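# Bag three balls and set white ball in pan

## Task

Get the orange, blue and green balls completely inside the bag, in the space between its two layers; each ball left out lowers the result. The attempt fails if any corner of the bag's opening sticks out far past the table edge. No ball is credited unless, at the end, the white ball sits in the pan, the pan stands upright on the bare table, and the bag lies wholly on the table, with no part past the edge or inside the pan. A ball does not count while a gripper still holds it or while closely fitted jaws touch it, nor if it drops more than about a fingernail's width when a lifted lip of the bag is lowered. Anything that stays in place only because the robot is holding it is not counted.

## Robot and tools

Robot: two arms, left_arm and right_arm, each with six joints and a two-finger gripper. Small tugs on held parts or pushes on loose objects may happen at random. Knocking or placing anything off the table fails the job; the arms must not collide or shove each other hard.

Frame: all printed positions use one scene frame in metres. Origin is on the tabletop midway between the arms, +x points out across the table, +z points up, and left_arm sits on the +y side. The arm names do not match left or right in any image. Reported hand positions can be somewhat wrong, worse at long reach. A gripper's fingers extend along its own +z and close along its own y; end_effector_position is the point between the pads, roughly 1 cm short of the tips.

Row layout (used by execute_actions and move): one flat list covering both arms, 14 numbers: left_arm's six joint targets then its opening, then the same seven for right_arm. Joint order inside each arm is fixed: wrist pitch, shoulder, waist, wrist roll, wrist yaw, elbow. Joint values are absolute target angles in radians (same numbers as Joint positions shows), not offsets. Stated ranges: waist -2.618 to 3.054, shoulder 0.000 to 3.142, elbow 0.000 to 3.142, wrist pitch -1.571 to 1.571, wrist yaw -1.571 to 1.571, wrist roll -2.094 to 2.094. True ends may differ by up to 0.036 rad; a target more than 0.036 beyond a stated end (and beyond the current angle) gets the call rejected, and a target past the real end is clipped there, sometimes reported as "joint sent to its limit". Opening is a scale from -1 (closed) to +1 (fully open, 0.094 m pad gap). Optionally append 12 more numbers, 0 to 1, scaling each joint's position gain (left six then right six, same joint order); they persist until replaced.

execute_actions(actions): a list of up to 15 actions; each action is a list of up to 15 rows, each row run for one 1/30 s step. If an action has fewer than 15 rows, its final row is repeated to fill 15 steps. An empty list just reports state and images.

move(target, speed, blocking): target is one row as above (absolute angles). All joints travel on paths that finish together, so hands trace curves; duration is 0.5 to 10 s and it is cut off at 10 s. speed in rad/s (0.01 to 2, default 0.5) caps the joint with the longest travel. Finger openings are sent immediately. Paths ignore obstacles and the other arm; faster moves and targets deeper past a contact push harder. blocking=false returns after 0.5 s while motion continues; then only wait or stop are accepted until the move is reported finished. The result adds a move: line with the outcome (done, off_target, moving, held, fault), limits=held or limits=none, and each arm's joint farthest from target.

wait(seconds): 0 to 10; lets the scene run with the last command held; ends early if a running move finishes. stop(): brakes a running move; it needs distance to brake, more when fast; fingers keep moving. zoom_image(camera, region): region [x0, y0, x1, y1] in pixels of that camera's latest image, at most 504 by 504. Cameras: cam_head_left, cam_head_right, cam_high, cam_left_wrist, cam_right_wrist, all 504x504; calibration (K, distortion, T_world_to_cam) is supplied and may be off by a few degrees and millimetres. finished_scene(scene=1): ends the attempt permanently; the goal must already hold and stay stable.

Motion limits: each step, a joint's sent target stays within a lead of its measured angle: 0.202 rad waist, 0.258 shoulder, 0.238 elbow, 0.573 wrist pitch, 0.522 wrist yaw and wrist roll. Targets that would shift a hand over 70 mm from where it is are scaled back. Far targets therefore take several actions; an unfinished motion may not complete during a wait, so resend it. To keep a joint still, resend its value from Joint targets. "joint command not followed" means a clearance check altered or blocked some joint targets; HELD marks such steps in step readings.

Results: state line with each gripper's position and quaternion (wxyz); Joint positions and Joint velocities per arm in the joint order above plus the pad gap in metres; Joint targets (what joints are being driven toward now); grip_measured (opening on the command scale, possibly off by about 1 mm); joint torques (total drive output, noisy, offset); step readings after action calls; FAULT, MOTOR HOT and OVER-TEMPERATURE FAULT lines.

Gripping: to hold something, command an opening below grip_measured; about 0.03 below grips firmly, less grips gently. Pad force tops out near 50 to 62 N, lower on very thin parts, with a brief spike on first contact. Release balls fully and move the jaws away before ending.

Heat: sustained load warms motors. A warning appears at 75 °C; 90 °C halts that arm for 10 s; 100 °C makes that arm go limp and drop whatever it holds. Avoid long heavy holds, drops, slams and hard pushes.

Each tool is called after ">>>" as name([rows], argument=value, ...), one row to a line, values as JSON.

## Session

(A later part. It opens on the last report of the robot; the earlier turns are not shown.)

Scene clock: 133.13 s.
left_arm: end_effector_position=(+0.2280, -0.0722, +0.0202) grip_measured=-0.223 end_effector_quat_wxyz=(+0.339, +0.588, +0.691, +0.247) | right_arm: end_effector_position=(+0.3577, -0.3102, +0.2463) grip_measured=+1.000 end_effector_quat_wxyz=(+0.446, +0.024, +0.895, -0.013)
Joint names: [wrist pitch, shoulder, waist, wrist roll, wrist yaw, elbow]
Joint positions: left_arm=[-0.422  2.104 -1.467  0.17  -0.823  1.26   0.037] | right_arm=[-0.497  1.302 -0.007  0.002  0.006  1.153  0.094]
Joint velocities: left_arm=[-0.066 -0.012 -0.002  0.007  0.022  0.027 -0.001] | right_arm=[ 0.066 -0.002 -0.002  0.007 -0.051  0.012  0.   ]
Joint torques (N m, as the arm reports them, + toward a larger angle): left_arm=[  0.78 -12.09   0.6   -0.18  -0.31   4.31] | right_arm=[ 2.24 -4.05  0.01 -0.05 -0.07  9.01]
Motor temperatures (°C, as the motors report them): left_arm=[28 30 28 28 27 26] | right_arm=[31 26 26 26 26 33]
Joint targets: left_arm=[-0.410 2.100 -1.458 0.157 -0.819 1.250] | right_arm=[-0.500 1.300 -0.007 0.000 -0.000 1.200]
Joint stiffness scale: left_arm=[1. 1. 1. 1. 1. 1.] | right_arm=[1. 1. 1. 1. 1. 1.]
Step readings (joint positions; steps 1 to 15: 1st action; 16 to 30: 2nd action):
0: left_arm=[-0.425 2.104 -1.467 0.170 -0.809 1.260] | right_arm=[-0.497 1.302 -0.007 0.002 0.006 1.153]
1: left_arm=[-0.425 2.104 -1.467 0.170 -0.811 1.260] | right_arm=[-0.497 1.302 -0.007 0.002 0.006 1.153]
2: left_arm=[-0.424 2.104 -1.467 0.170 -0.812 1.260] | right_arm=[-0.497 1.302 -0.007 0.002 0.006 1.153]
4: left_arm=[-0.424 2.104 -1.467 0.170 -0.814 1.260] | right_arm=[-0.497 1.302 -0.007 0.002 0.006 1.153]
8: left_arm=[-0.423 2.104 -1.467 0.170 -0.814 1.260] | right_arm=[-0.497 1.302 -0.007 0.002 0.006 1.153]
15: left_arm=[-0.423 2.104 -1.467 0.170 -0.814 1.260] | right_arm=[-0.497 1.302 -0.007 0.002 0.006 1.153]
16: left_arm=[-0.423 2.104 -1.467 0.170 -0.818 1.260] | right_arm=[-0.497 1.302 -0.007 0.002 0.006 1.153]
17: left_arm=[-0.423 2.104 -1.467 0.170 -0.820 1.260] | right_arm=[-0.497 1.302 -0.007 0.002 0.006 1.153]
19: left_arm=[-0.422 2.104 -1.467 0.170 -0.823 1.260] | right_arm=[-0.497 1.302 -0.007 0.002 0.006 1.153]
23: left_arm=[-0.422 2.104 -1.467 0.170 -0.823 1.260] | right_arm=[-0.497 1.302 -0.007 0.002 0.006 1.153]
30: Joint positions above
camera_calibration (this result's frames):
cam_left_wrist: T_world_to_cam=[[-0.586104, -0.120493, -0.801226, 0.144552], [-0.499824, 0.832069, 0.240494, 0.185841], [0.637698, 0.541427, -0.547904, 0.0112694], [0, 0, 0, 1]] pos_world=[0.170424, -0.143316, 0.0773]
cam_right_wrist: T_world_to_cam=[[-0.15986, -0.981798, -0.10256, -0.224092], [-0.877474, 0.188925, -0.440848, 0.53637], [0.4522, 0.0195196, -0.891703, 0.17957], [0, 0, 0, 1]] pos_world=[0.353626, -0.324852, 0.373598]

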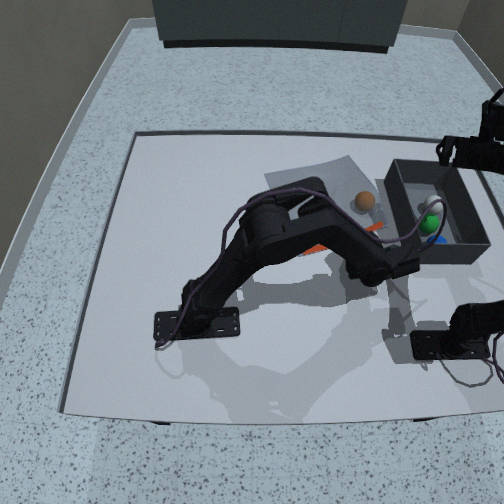

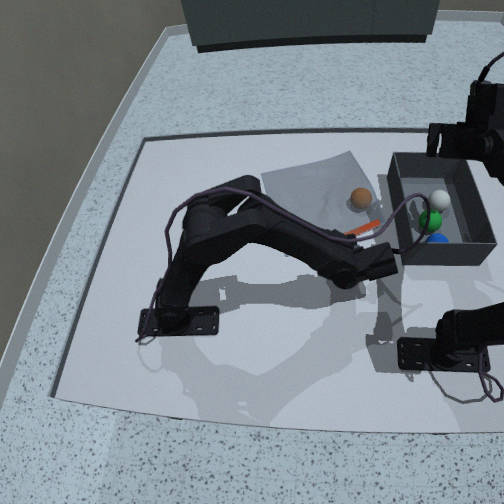

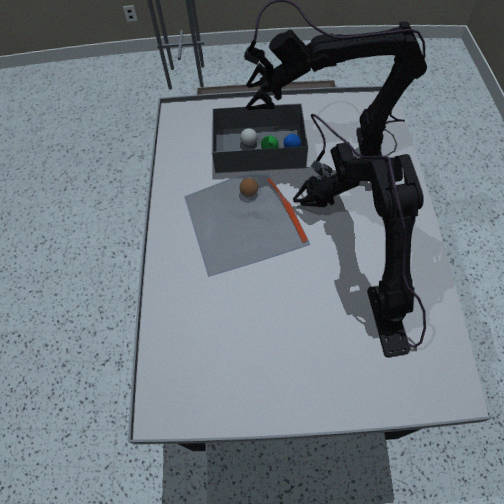

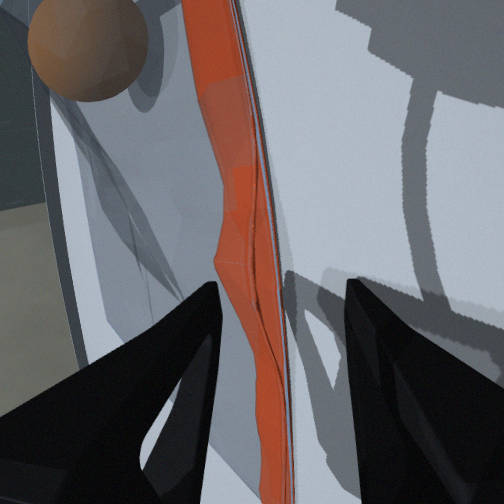

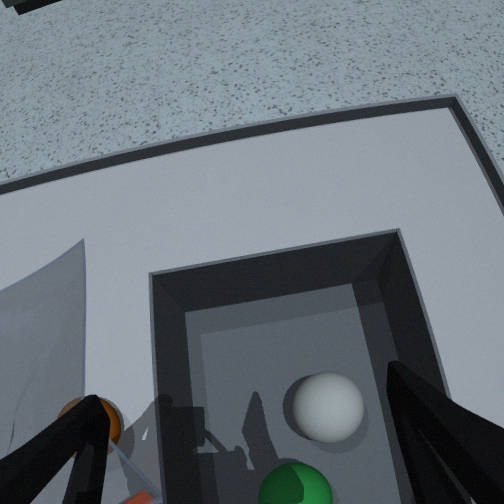

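>>> move(target=[-0.41,2.1,-1.428,0.157,-0.833,1.25,-0.47, -0.5,1.3,-0.007,0,0,1.2,1], speed=0.05)

>>> zoom_image(camera="cam_left_wrist", region=[180, 160, 400, 380])

Scene clock: 139.07 s.
left_arm: end_effector_position=(+0.2386, -0.0663, +0.0200) grip_measured=-0.467 end_effector_quat_wxyz=(+0.335, +0.579, +0.700, +0.251) | right_arm: end_effector_position=(+0.3577, -0.3102, +0.2463) grip_measured=+1.000 end_effector_quat_wxyz=(+0.446, +0.024, +0.895, -0.013)
Joint names: [wrist pitch, shoulder, waist, wrist roll, wrist yaw, elbow]
Joint positions: left_arm=[-0.422  2.104 -1.439  0.17  -0.821  1.26   0.025] | right_arm=[-0.497  1.302 -0.007  0.002  0.006  1.153  0.094]
Joint velocities: left_arm=[-0.081  0.007 -0.012  0.007  0.022 -0.012 -0.001] | right_arm=[-0.051 -0.012 -0.007 -0.007 -0.022 -0.022  0.   ]
Joint torques (N m, as the arm reports them, + toward a larger angle): left_arm=[  0.79 -12.15   0.76  -0.17  -0.44   4.33] | right_arm=[ 2.24 -4.04  0.01 -0.05 -0.07  9.  ]
Motor temperatures (°C, as the motors report them): left_arm=[28 30 28 28 27 26] | right_arm=[31 26 26 26 26 33]
Joint targets: left_arm=[-0.410 2.100 -1.428 0.157 -0.833 1.250] | right_arm=[-0.500 1.300 -0.007 -0.000 0.000 1.200]
Joint stiffness scale: left_arm=[1. 1. 1. 1. 1. 1.] | right_arm=[1. 1. 1. 1. 1. 1.]
move: off_target (right_arm); limits=none; left_arm: farthest joint: the wrist roll, 0.013 radians from its target (0.013 radians at the start); right_arm: farthest joint: the elbow, 0.047 radians from its target (0.047 radians at the start)
camera_calibration (this result's frames):
cam_left_wrist: T_world_to_cam=[[-0.584267, -0.136976, -0.799918, 0.149665], [-0.522035, 0.818106, 0.241208, 0.190581], [0.621378, 0.558516, -0.549499, 0.00622052], [0, 0, 0, 1]] pos_world=[0.183069, -0.138889, 0.0771685]
cam_right_wrist: T_world_to_cam=[[-0.15986, -0.981798, -0.10256, -0.224092], [-0.877474, 0.188925, -0.440848, 0.53637], [0.4522, 0.0195196, -0.891703, 0.17957], [0, 0, 0, 1]] pos_world=[0.353626, -0.324852, 0.373598]

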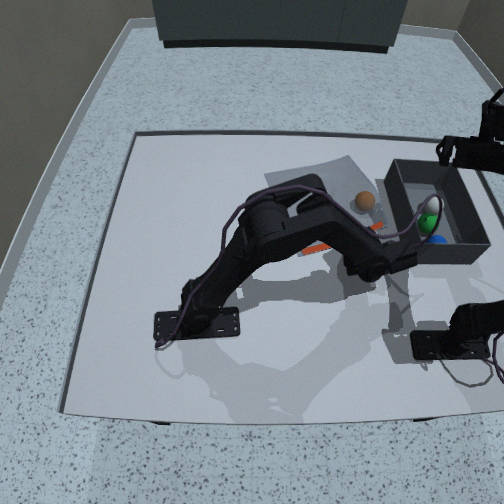

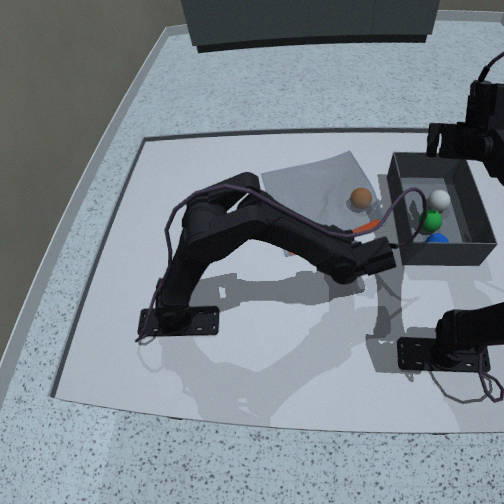

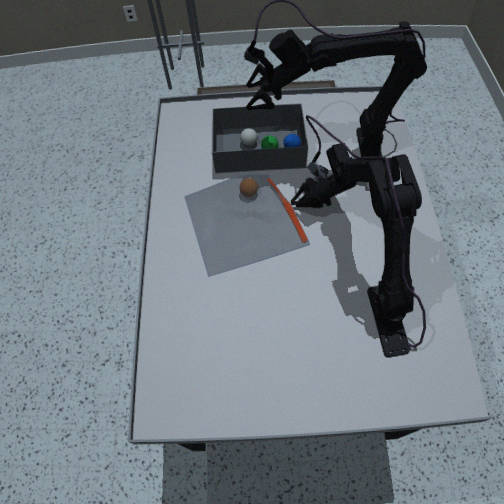

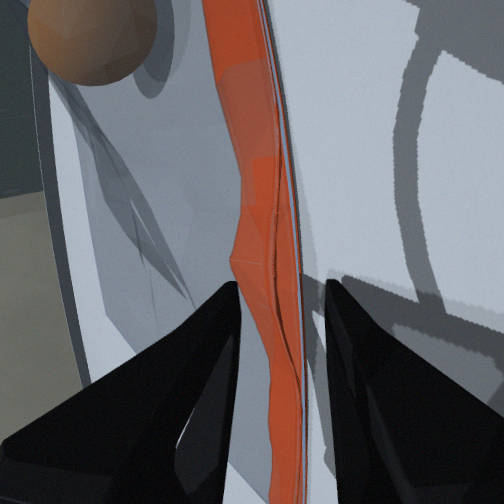

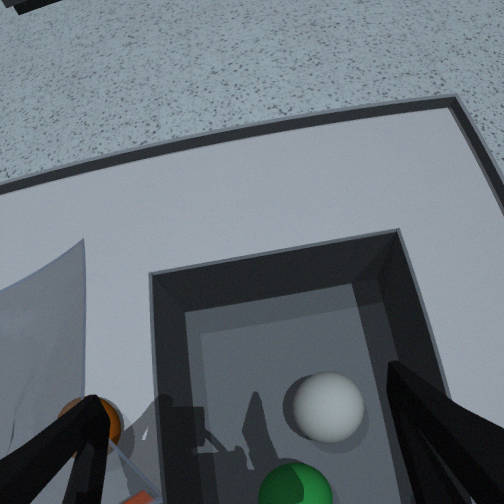

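Region (180, 160, 400, 380) of cam_left_wrist's 504x504 image, scaled by 2.291, with more detail than that image has.

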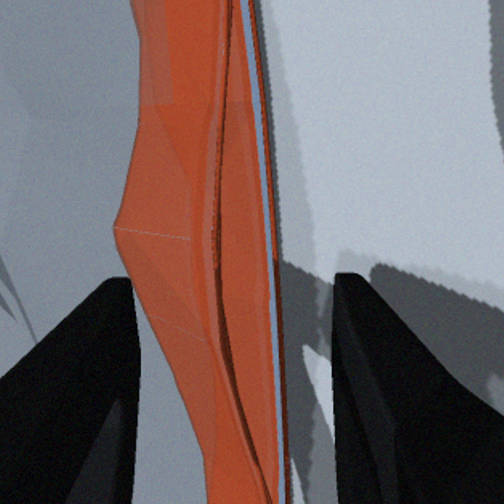

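>>> move(target=[-0.41,2.1,-1.39,0.157,-0.835,1.25,-0.51, -0.5,1.3,-0.007,0,0,1.2,1], speed=0.05)

>>> zoom_image(camera="cam_left_wrist", region=[180, 160, 400, 380])

Scene clock: 144.77 s.
left_arm: end_effector_position=(+0.2527, -0.0577, +0.0197) grip_measured=-0.507 end_effector_quat_wxyz=(+0.330, +0.566, +0.711, +0.256) | right_arm: end_effector_position=(+0.3577, -0.3102, +0.2463) grip_measured=+1.000 end_effector_quat_wxyz=(+0.446, +0.024, +0.895, -0.013)
Joint names: [wrist pitch, shoulder, waist, wrist roll, wrist yaw, elbow]
Joint positions: left_arm=[-0.422  2.104 -1.401  0.17  -0.819  1.26   0.023] | right_arm=[-0.497  1.302 -0.007  0.002  0.006  1.153  0.094]
Joint velocities: left_arm=[ 0.081 -0.007 -0.002 -0.022  0.007 -0.027 -0.   ] | right_arm=[-0.037  0.012 -0.007 -0.022 -0.022 -0.007  0.   ]
Joint torques (N m, as the arm reports them, + toward a larger angle): left_arm=[  0.77 -12.16   0.67  -0.18  -0.47   4.31] | right_arm=[ 2.24 -4.03  0.01 -0.05 -0.07  9.01]
Motor temperatures (°C, as the motors report them): left_arm=[28 30 28 28 27 26] | right_arm=[31 26 26 26 26 33]
Joint targets: left_arm=[-0.410 2.100 -1.390 0.157 -0.835 1.250] | right_arm=[-0.500 1.300 -0.007 0.000 -0.000 1.200]
Joint stiffness scale: left_arm=[1. 1. 1. 1. 1. 1.] | right_arm=[1. 1. 1. 1. 1. 1.]
move: off_target (right_arm); limits=none; left_arm: farthest joint: the wrist yaw, 0.016 radians from its target (0.014 radians at the start); right_arm: farthest joint: the elbow, 0.047 radians from its target (0.047 radians at the start)
camera_calibration (this result's frames):
cam_left_wrist: T_world_to_cam=[[-0.580114, -0.159205, -0.798825, 0.156542], [-0.551975, 0.798032, 0.241802, 0.19737], [0.598992, 0.581204, -0.550827, -0.000482853], [0, 0, 0, 1]] pos_world=[0.200044, -0.132304, 0.0770593]
cam_right_wrist: T_world_to_cam=[[-0.15986, -0.981798, -0.10256, -0.224092], [-0.877474, 0.188925, -0.440848, 0.53637], [0.4522, 0.0195196, -0.891703, 0.17957], [0, 0, 0, 1]] pos_world=[0.353626, -0.324852, 0.373598]

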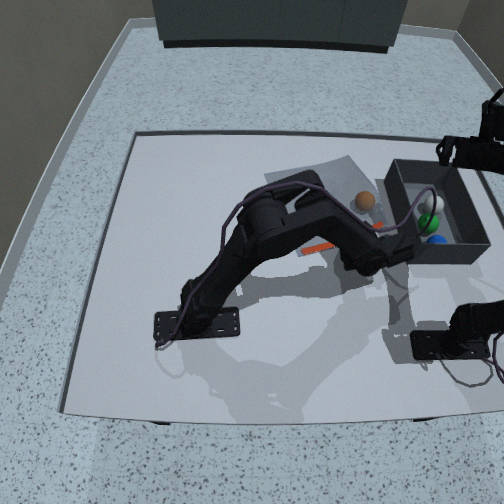

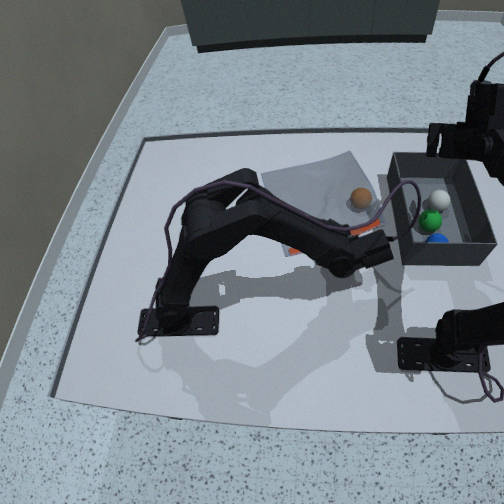

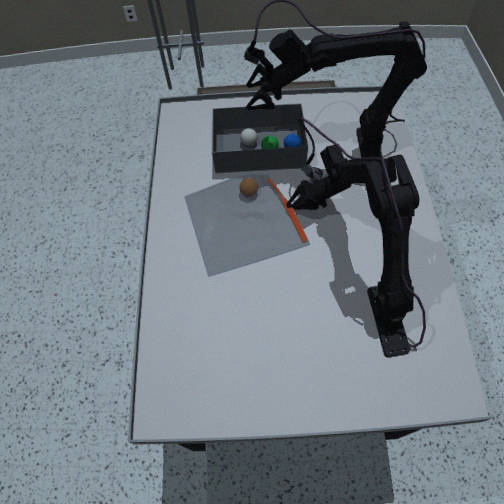

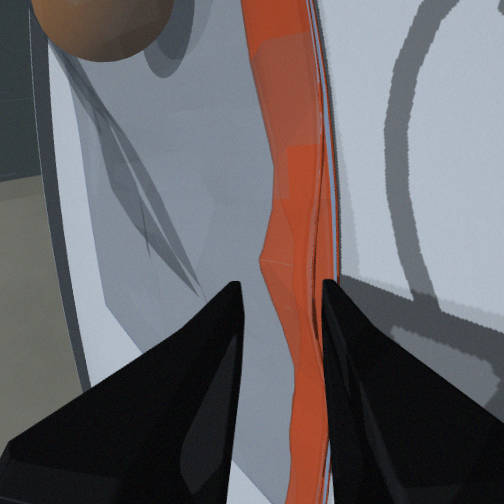

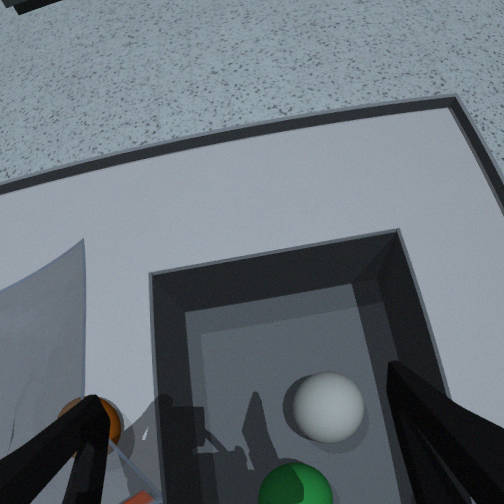

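Region (180, 160, 400, 380) of cam_left_wrist's 504x504 image, scaled by 2.291, with more detail than that image has.

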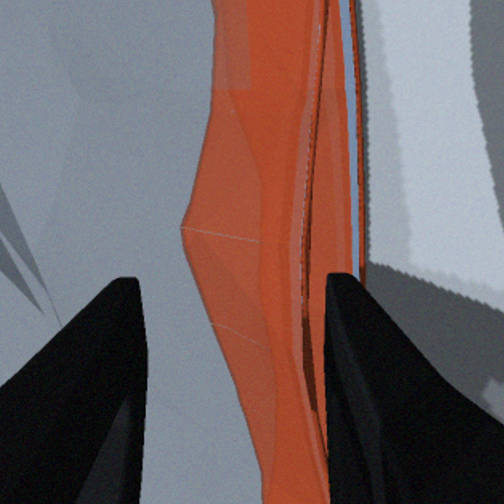

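The tip is in line with the gap. Advance.

>>> move(target=[-0.41,2.1,-1.36,0.157,-0.838,1.25,-0.51, -0.5,1.3,-0.007,0,0,1.2,1], speed=0.04)

>>> zoom_image(camera="cam_left_wrist", region=[200, 160, 420, 380])

Scene clock: 148.83 s.
left_arm: end_effector_position=(+0.2638, -0.0504, +0.0200) grip_measured=-0.507 end_effector_quat_wxyz=(+0.326, +0.555, +0.719, +0.262) | right_arm: end_effector_position=(+0.3577, -0.3102, +0.2463) grip_measured=+1.000 end_effector_quat_wxyz=(+0.446, +0.024, +0.895, -0.013)
Joint names: [wrist pitch, shoulder, waist, wrist roll, wrist yaw, elbow]
Joint positions: left_arm=[-0.422  2.104 -1.371  0.17  -0.821  1.26   0.023] | right_arm=[-0.497  1.302 -0.007  0.002  0.006  1.153  0.094]
Joint velocities: left_arm=[-0.066 -0.012 -0.007 -0.037  0.022  0.002  0.001] | right_arm=[ 0.037  0.017 -0.002  0.037  0.051  0.017  0.   ]
Joint torques (N m, as the arm reports them, + toward a larger angle): left_arm=[  0.77 -12.16   0.7   -0.17  -0.49   4.3 ] | right_arm=[ 2.24 -4.05  0.01 -0.05 -0.07  9.  ]
Motor temperatures (°C, as the motors report them): left_arm=[28 30 28 28 27 26] | right_arm=[31 26 26 26 26 33]
Joint targets: left_arm=[-0.410 2.100 -1.360 0.157 -0.838 1.250] | right_arm=[-0.500 1.300 -0.007 0.000 0.000 1.200]
Joint stiffness scale: left_arm=[1. 1. 1. 1. 1. 1.] | right_arm=[1. 1. 1. 1. 1. 1.]
move: off_target (right_arm); limits=none; left_arm: farthest joint: the wrist yaw, 0.017 radians from its target (0.019 radians at the start); right_arm: farthest joint: the elbow, 0.047 radians from its target (0.047 radians at the start)
camera_calibration (this result's frames):
cam_left_wrist: T_world_to_cam=[[-0.573627, -0.176304, -0.799918, 0.161802], [-0.576341, 0.780801, 0.241208, 0.203193], [0.582051, 0.599389, -0.549499, -0.00591066], [0, 0, 0, 1]] pos_world=[0.213362, -0.126584, 0.0771685]
cam_right_wrist: T_world_to_cam=[[-0.15986, -0.981798, -0.10256, -0.224092], [-0.877474, 0.188925, -0.440848, 0.53637], [0.4522, 0.0195196, -0.891703, 0.17957], [0, 0, 0, 1]] pos_world=[0.353626, -0.324852, 0.373598]

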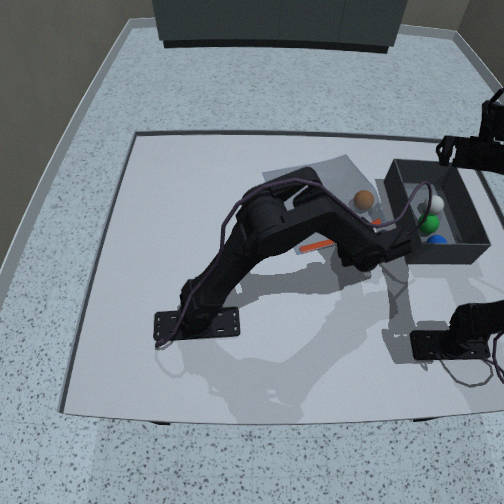

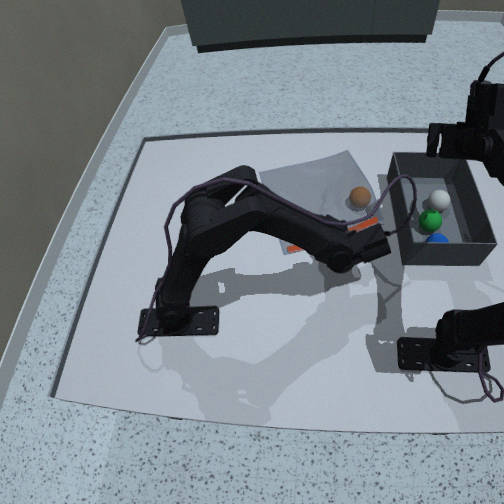

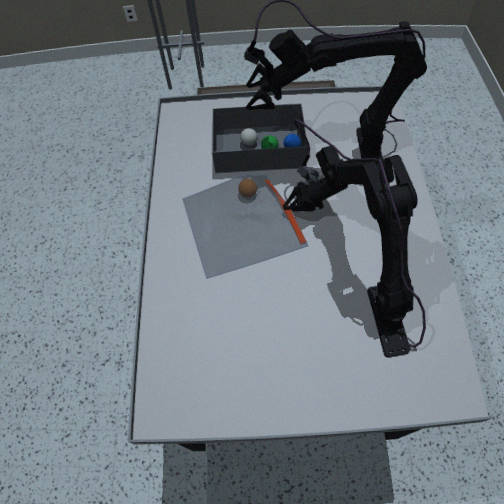

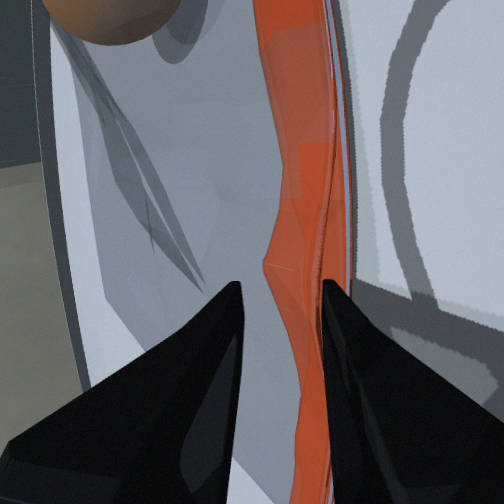

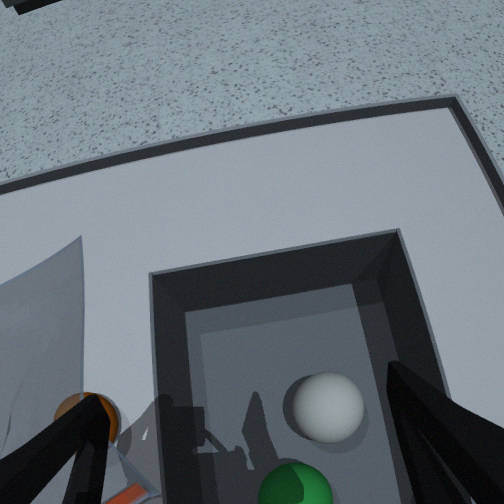

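Region (200, 160, 420, 380) of cam_left_wrist's 504x504 image, scaled by 2.291, with more detail than that image has.

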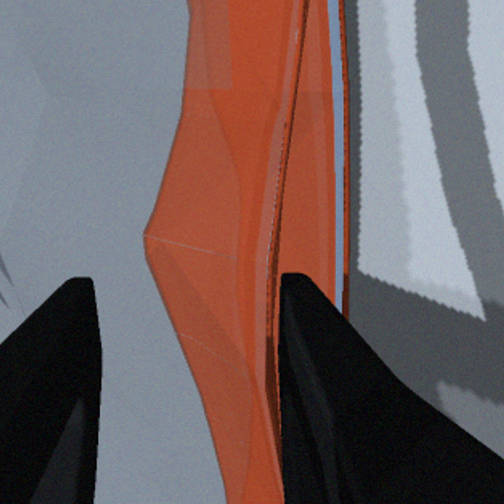

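>>> move(target=[-0.41,2.1,-1.37,0.157,-0.838,1.25,-0.51, -0.6,2.38,0.475,0,0,2.01,0.5], speed=0.8)

Scene clock: 164.97 s.
left_arm: end_effector_position=(+0.2638, -0.0504, +0.0200) grip_measured=-0.507 end_effector_quat_wxyz=(+0.326, +0.555, +0.719, +0.262) | right_arm: end_effector_position=(+0.4923, -0.0401, +0.0345) grip_measured=+0.503 end_effector_quat_wxyz=(+0.259, -0.208, +0.941, +0.057)
Joint names: [wrist pitch, shoulder, waist, wrist roll, wrist yaw, elbow]
Joint positions: left_arm=[-0.422  2.104 -1.371  0.17  -0.821  1.26   0.023] | right_arm=[-0.601  2.403  0.479  0.002  0.001  1.97   0.071]
Joint velocities: left_arm=[-0.022  0.002 -0.012 -0.037 -0.095 -0.012 -0.002] | right_arm=[-0.007 -0.007  0.002 -0.066  0.007 -0.032 -0.001]
Joint torques (N m, as the arm reports them, + toward a larger angle): left_arm=[  0.77 -12.22   0.07  -0.18  -0.48   4.32] | right_arm=[  1.77 -13.06  -0.19  -0.05  -0.02   8.19]
Motor temperatures (°C, as the motors report them): left_arm=[28 31 28 28 27 26] | right_arm=[32 26 26 26 26 33]
Joint targets: left_arm=[-0.410 2.100 -1.370 0.157 -0.838 1.250] | right_arm=[-0.600 2.380 0.475 -0.000 0.000 2.010]
Joint stiffness scale: left_arm=[1. 1. 1. 1. 1. 1.] | right_arm=[1. 1. 1. 1. 1. 1.]
move: off_target (right_arm); limits=none; left_arm: farthest joint: the wrist yaw, 0.017 radians from its target (0.017 radians at the start); right_arm: farthest joint: the elbow, 0.040 radians from its target (0.857 radians at the start)
camera_calibration (this result's frames):
cam_left_wrist: T_world_to_cam=[[-0.573627, -0.176304, -0.799918, 0.161802], [-0.576341, 0.780801, 0.241208, 0.203193], [0.582051, 0.599389, -0.549499, -0.00591066], [0, 0, 0, 1]] pos_world=[0.213362, -0.126584, 0.0771685]
cam_right_wrist: T_world_to_cam=[[0.292017, -0.954742, -0.0565094, -0.18209], [-0.954947, -0.28779, -0.0724769, 0.516429], [0.0529339, 0.075128, -0.995768, 0.126963], [0, 0, 0, 1]] pos_world=[0.539615, -0.0347649, 0.153565]

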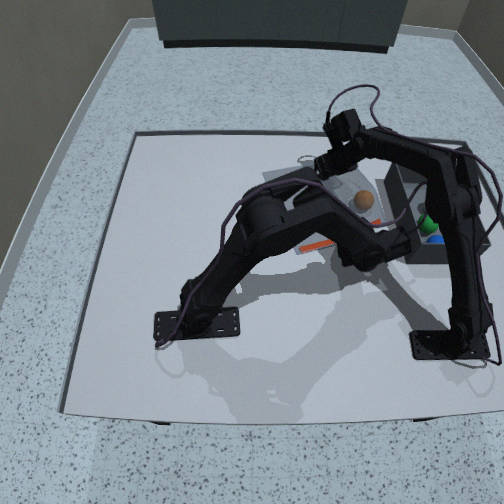

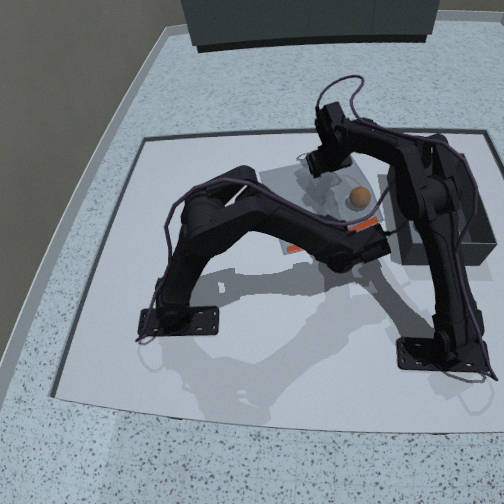

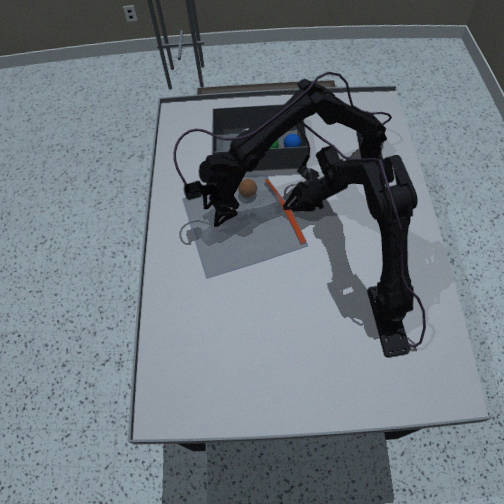

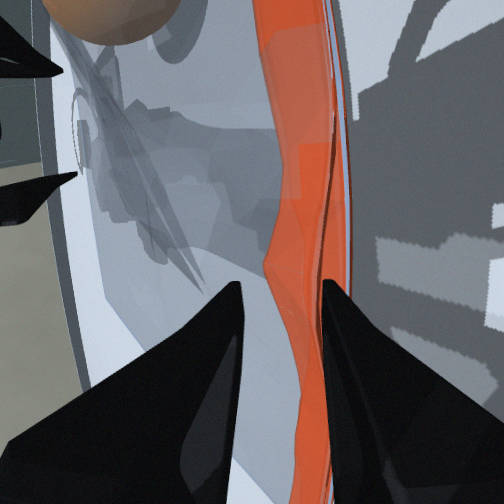

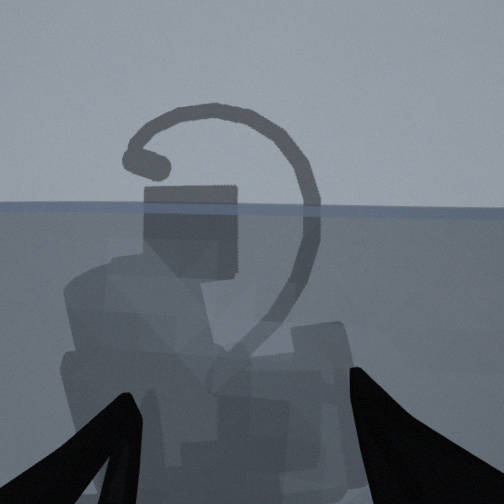

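>>> move(target=[-0.41,2.1,-1.37,0.157,-0.838,1.25,-0.51, -0.6,2.455,0.475,0,0,2.01,0.5], speed=0.08)

>>> move(target=[-0.41,2.1,-1.335,0.157,-0.838,1.25,-0.47, -0.6,2.455,0.475,0,0,2.01,0.5], speed=0.04)

Scene clock: 170.53 s.
left_arm: end_effector_position=(+0.2638, -0.0504, +0.0200) grip_measured=-0.507 end_effector_quat_wxyz=(+0.326, +0.555, +0.719, +0.262) | right_arm: end_effector_position=(+0.4892, -0.0415, +0.0108) grip_measured=+0.503 end_effector_quat_wxyz=(+0.240, -0.209, +0.946, +0.053)
Joint names: [wrist pitch, shoulder, waist, wrist roll, wrist yaw, elbow]
Joint positions: left_arm=[-0.422  2.104 -1.371  0.17  -0.821  1.26   0.023] | right_arm=[-0.598  2.445  0.479  0.002  0.001  1.97   0.071]
Joint velocities: left_arm=[-0.037  0.002  0.012  0.051 -0.022  0.002 -0.   ] | right_arm=[-0.007 -0.002  0.022  0.007 -0.095  0.012  0.   ]
Joint torques (N m, as the arm reports them, + toward a larger angle): left_arm=[  0.78 -12.17   0.05  -0.16  -0.49   4.28] | right_arm=[  1.68 -10.79  -0.28  -0.05  -0.03   8.12]
Motor temperatures (°C, as the motors report them): left_arm=[28 31 28 28 27 26] | right_arm=[31 28 26 26 26 33]
Joint targets: left_arm=[-0.410 2.100 -1.370 0.157 -0.838 1.250] | right_arm=[-0.600 2.455 0.475 0.000 -0.000 2.010]
Joint stiffness scale: left_arm=[1. 1. 1. 1. 1. 1.] | right_arm=[1. 1. 1. 1. 1. 1.]
move: off_target (right_arm); limits=none; left_arm: farthest joint: the wrist yaw, 0.017 radians from its target (0.017 radians at the start); right_arm: farthest joint: the elbow, 0.040 radians from its target (0.040 radians at the start)
camera_calibration (this result's frames):
cam_left_wrist: T_world_to_cam=[[-0.573627, -0.176304, -0.799918, 0.161802], [-0.576341, 0.780801, 0.241208, 0.203193], [0.582051, 0.599389, -0.549499, -0.00591066], [0, 0, 0, 1]] pos_world=[0.213362, -0.126584, 0.0771685]
cam_right_wrist: T_world_to_cam=[[0.290088, -0.955646, -0.0508871, -0.183077], [-0.956847, -0.28868, -0.0332788, 0.51173], [0.0171127, 0.0583449, -0.99815, 0.12047], [0, 0, 0, 1]] pos_world=[0.540694, -0.0342591, 0.127961]

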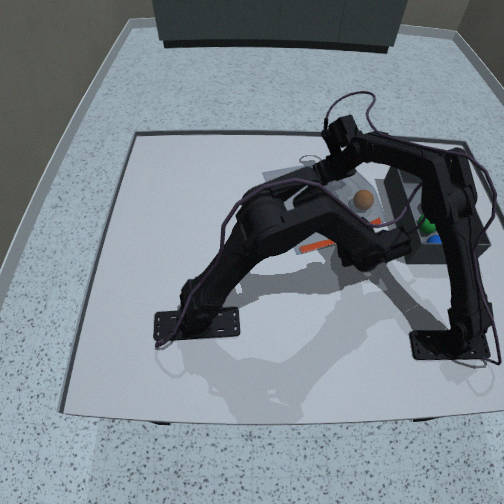

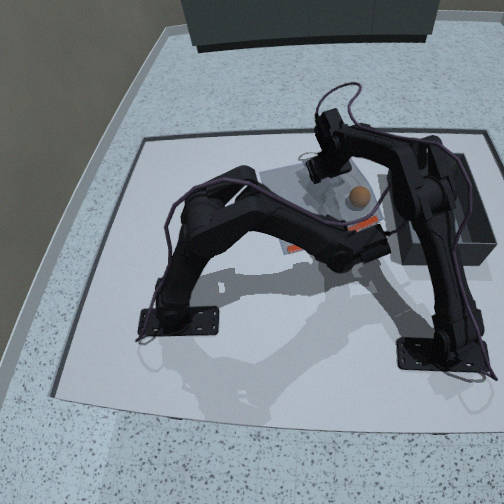

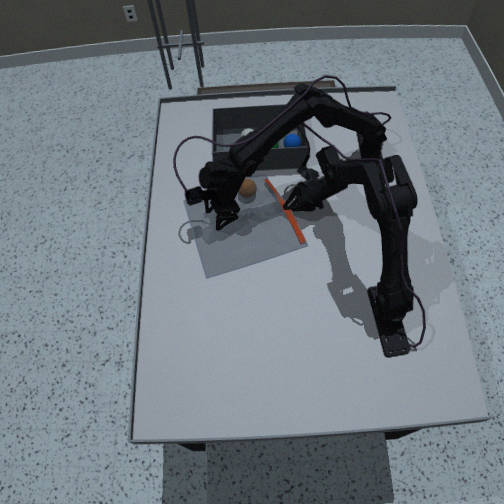

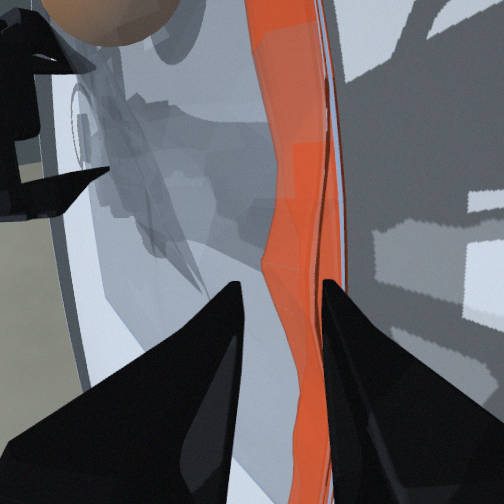

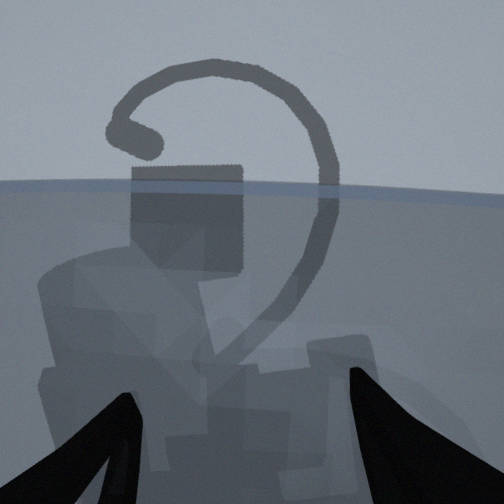

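Scene clock: 171.83 s.
left_arm: end_effector_position=(+0.2726, -0.0443, +0.0199) grip_measured=-0.473 end_effector_quat_wxyz=(+0.323, +0.546, +0.726, +0.266) | right_arm: end_effector_position=(+0.4892, -0.0415, +0.0109) grip_measured=+0.503 end_effector_quat_wxyz=(+0.240, -0.209, +0.946, +0.053)
Joint names: [wrist pitch, shoulder, waist, wrist roll, wrist yaw, elbow]
Joint positions: left_arm=[-0.422  2.104 -1.347  0.17  -0.82   1.26   0.025] | right_arm=[-0.598  2.445  0.479  0.002  0.001  1.97   0.071]
Joint velocities: left_arm=[-0.051 -0.017 -0.007 -0.007 -0.037  0.007 -0.   ] | right_arm=[-0.022 -0.007  0.012 -0.081  0.051  0.027 -0.   ]
Joint torques (N m, as the arm reports them, + toward a larger angle): left_arm=[  0.77 -12.18   0.81  -0.18  -0.47   4.29] | right_arm=[  1.68 -10.81  -0.25  -0.05  -0.03   8.11]
Motor temperatures (°C, as the motors report them): left_arm=[28 31 28 28 27 26] | right_arm=[31 28 26 26 26 33]
Joint targets: left_arm=[-0.410 2.100 -1.335 0.157 -0.838 1.250] | right_arm=[-0.600 2.455 0.475 -0.000 -0.000 2.010]
Joint stiffness scale: left_arm=[1. 1. 1. 1. 1. 1.] | right_arm=[1. 1. 1. 1. 1. 1.]
move: off_target (right_arm); limits=none; left_arm: farthest joint: the wrist yaw, 0.018 radians from its target (0.017 radians at the start); right_arm: farthest joint: the elbow, 0.040 radians from its target (0.040 radians at the start)
camera_calibration (this result's frames):
cam_left_wrist: T_world_to_cam=[[-0.56945, -0.19028, -0.7997, 0.166105], [-0.595059, 0.766594, 0.241327, 0.20796], [0.567125, 0.613292, -0.549765, -0.0100064], [0, 0, 0, 1]] pos_world=[0.224012, -0.121677, 0.0771467]
cam_right_wrist: T_world_to_cam=[[0.290105, -0.955638, -0.0509415, -0.18307], [-0.956835, -0.288675, -0.0336561, 0.511813], [0.0174575, 0.0585065, -0.998134, 0.12035], [0, 0, 0, 1]] pos_world=[0.540729, -0.0342427, 0.128025]

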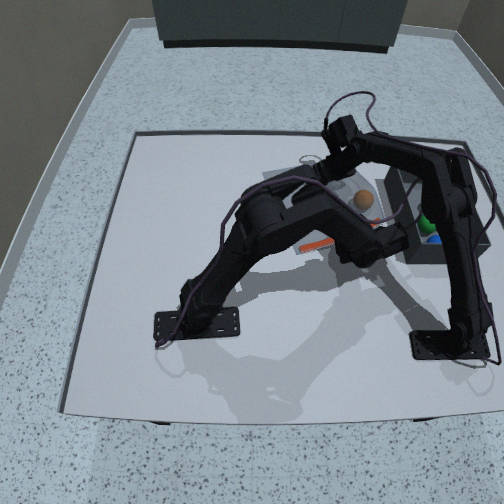

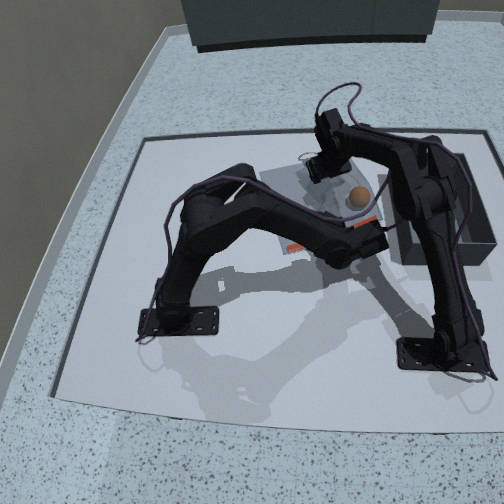

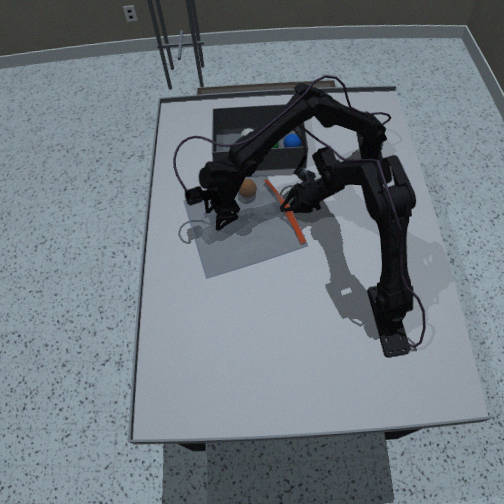

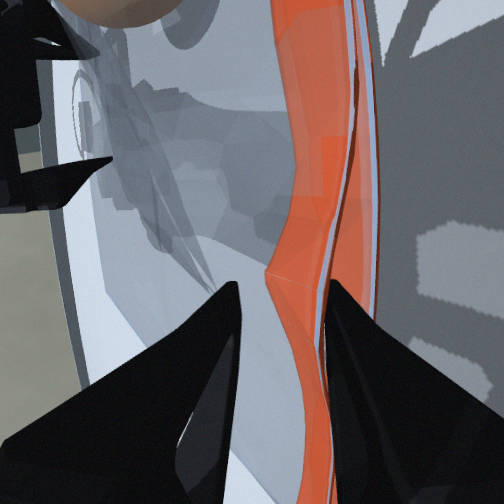

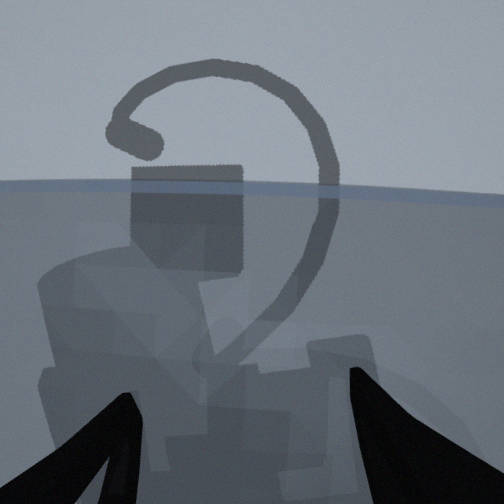

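It's going in; the lip rides up. Further.

>>> move(target=[-0.41,2.1,-1.30,0.157,-0.838,1.25,-0.47, -0.6,2.455,0.475,0,0,2.01,0.5], speed=0.04)

Scene clock: 180.27 s.
left_arm: end_effector_position=(+0.2851, -0.0350, +0.0199) grip_measured=-0.473 end_effector_quat_wxyz=(+0.318, +0.533, +0.736, +0.271) | right_arm: end_effector_position=(+0.4892, -0.0415, +0.0109) grip_measured=+0.503 end_effector_quat_wxyz=(+0.240, -0.209, +0.946, +0.053)
Joint names: [wrist pitch, shoulder, waist, wrist roll, wrist yaw, elbow]
Joint positions: left_arm=[-0.422  2.104 -1.311  0.17  -0.82   1.26   0.025] | right_arm=[-0.598  2.445  0.479  0.002  0.001  1.97   0.071]
Joint velocities: left_arm=[-0.007 -0.022 -0.007 -0.022 -0.022  0.017 -0.   ] | right_arm=[ 0.081  0.012 -0.002 -0.022 -0.022 -0.002  0.   ]
Joint torques (N m, as the arm reports them, + toward a larger angle): left_arm=[  0.78 -12.2    0.78  -0.17  -0.47   4.31] | right_arm=[  1.68 -10.8   -0.26  -0.05  -0.03   8.12]
Motor temperatures (°C, as the motors report them): left_arm=[28 31 28 28 27 26] | right_arm=[31 29 26 26 26 33]
Joint targets: left_arm=[-0.410 2.100 -1.300 0.157 -0.838 1.250] | right_arm=[-0.600 2.455 0.475 0.000 0.000 2.010]
Joint stiffness scale: left_arm=[1. 1. 1. 1. 1. 1.] | right_arm=[1. 1. 1. 1. 1. 1.]
move: off_target (right_arm); limits=none; left_arm: farthest joint: the wrist yaw, 0.018 radians from its target (0.017 radians at the start); right_arm: farthest joint: the elbow, 0.040 radians from its target (0.040 radians at the start)
camera_calibration (this result's frames):
cam_left_wrist: T_world_to_cam=[[-0.562343, -0.210358, -0.7997, 0.172273], [-0.621875, 0.745005, 0.241327, 0.215179], [0.545015, 0.633022, -0.549765, -0.0158088], [0, 0, 0, 1]] pos_world=[0.239307, -0.114063, 0.0771467]
cam_right_wrist: T_world_to_cam=[[0.290105, -0.955638, -0.0509415, -0.18307], [-0.956835, -0.288675, -0.0336561, 0.511813], [0.0174575, 0.0585065, -0.998134, 0.12035], [0, 0, 0, 1]] pos_world=[0.540729, -0.0342427, 0.128025]

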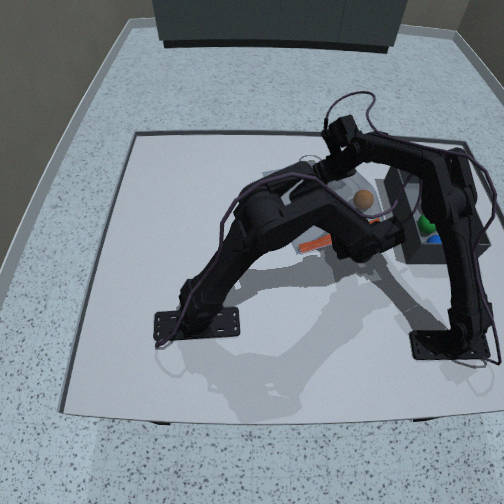

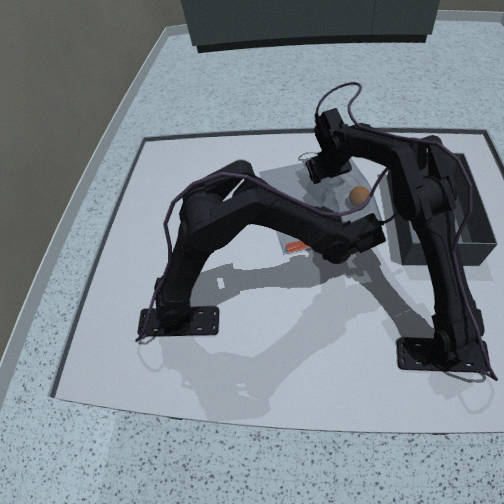

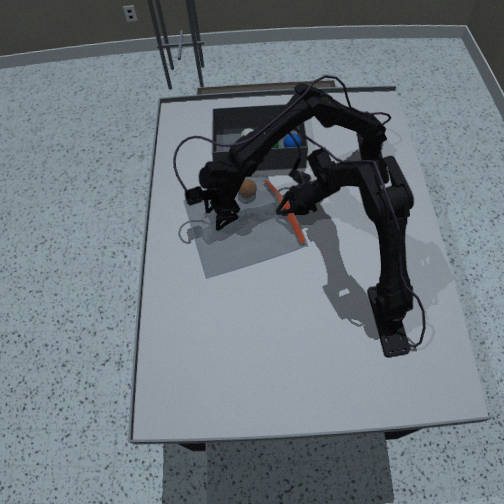

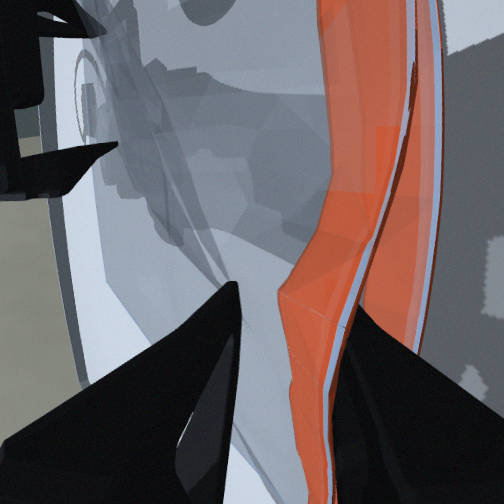

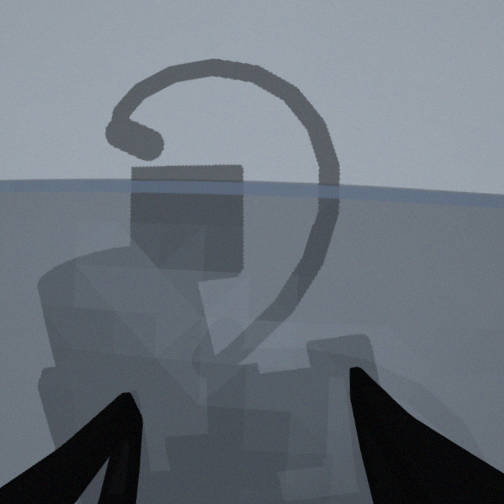

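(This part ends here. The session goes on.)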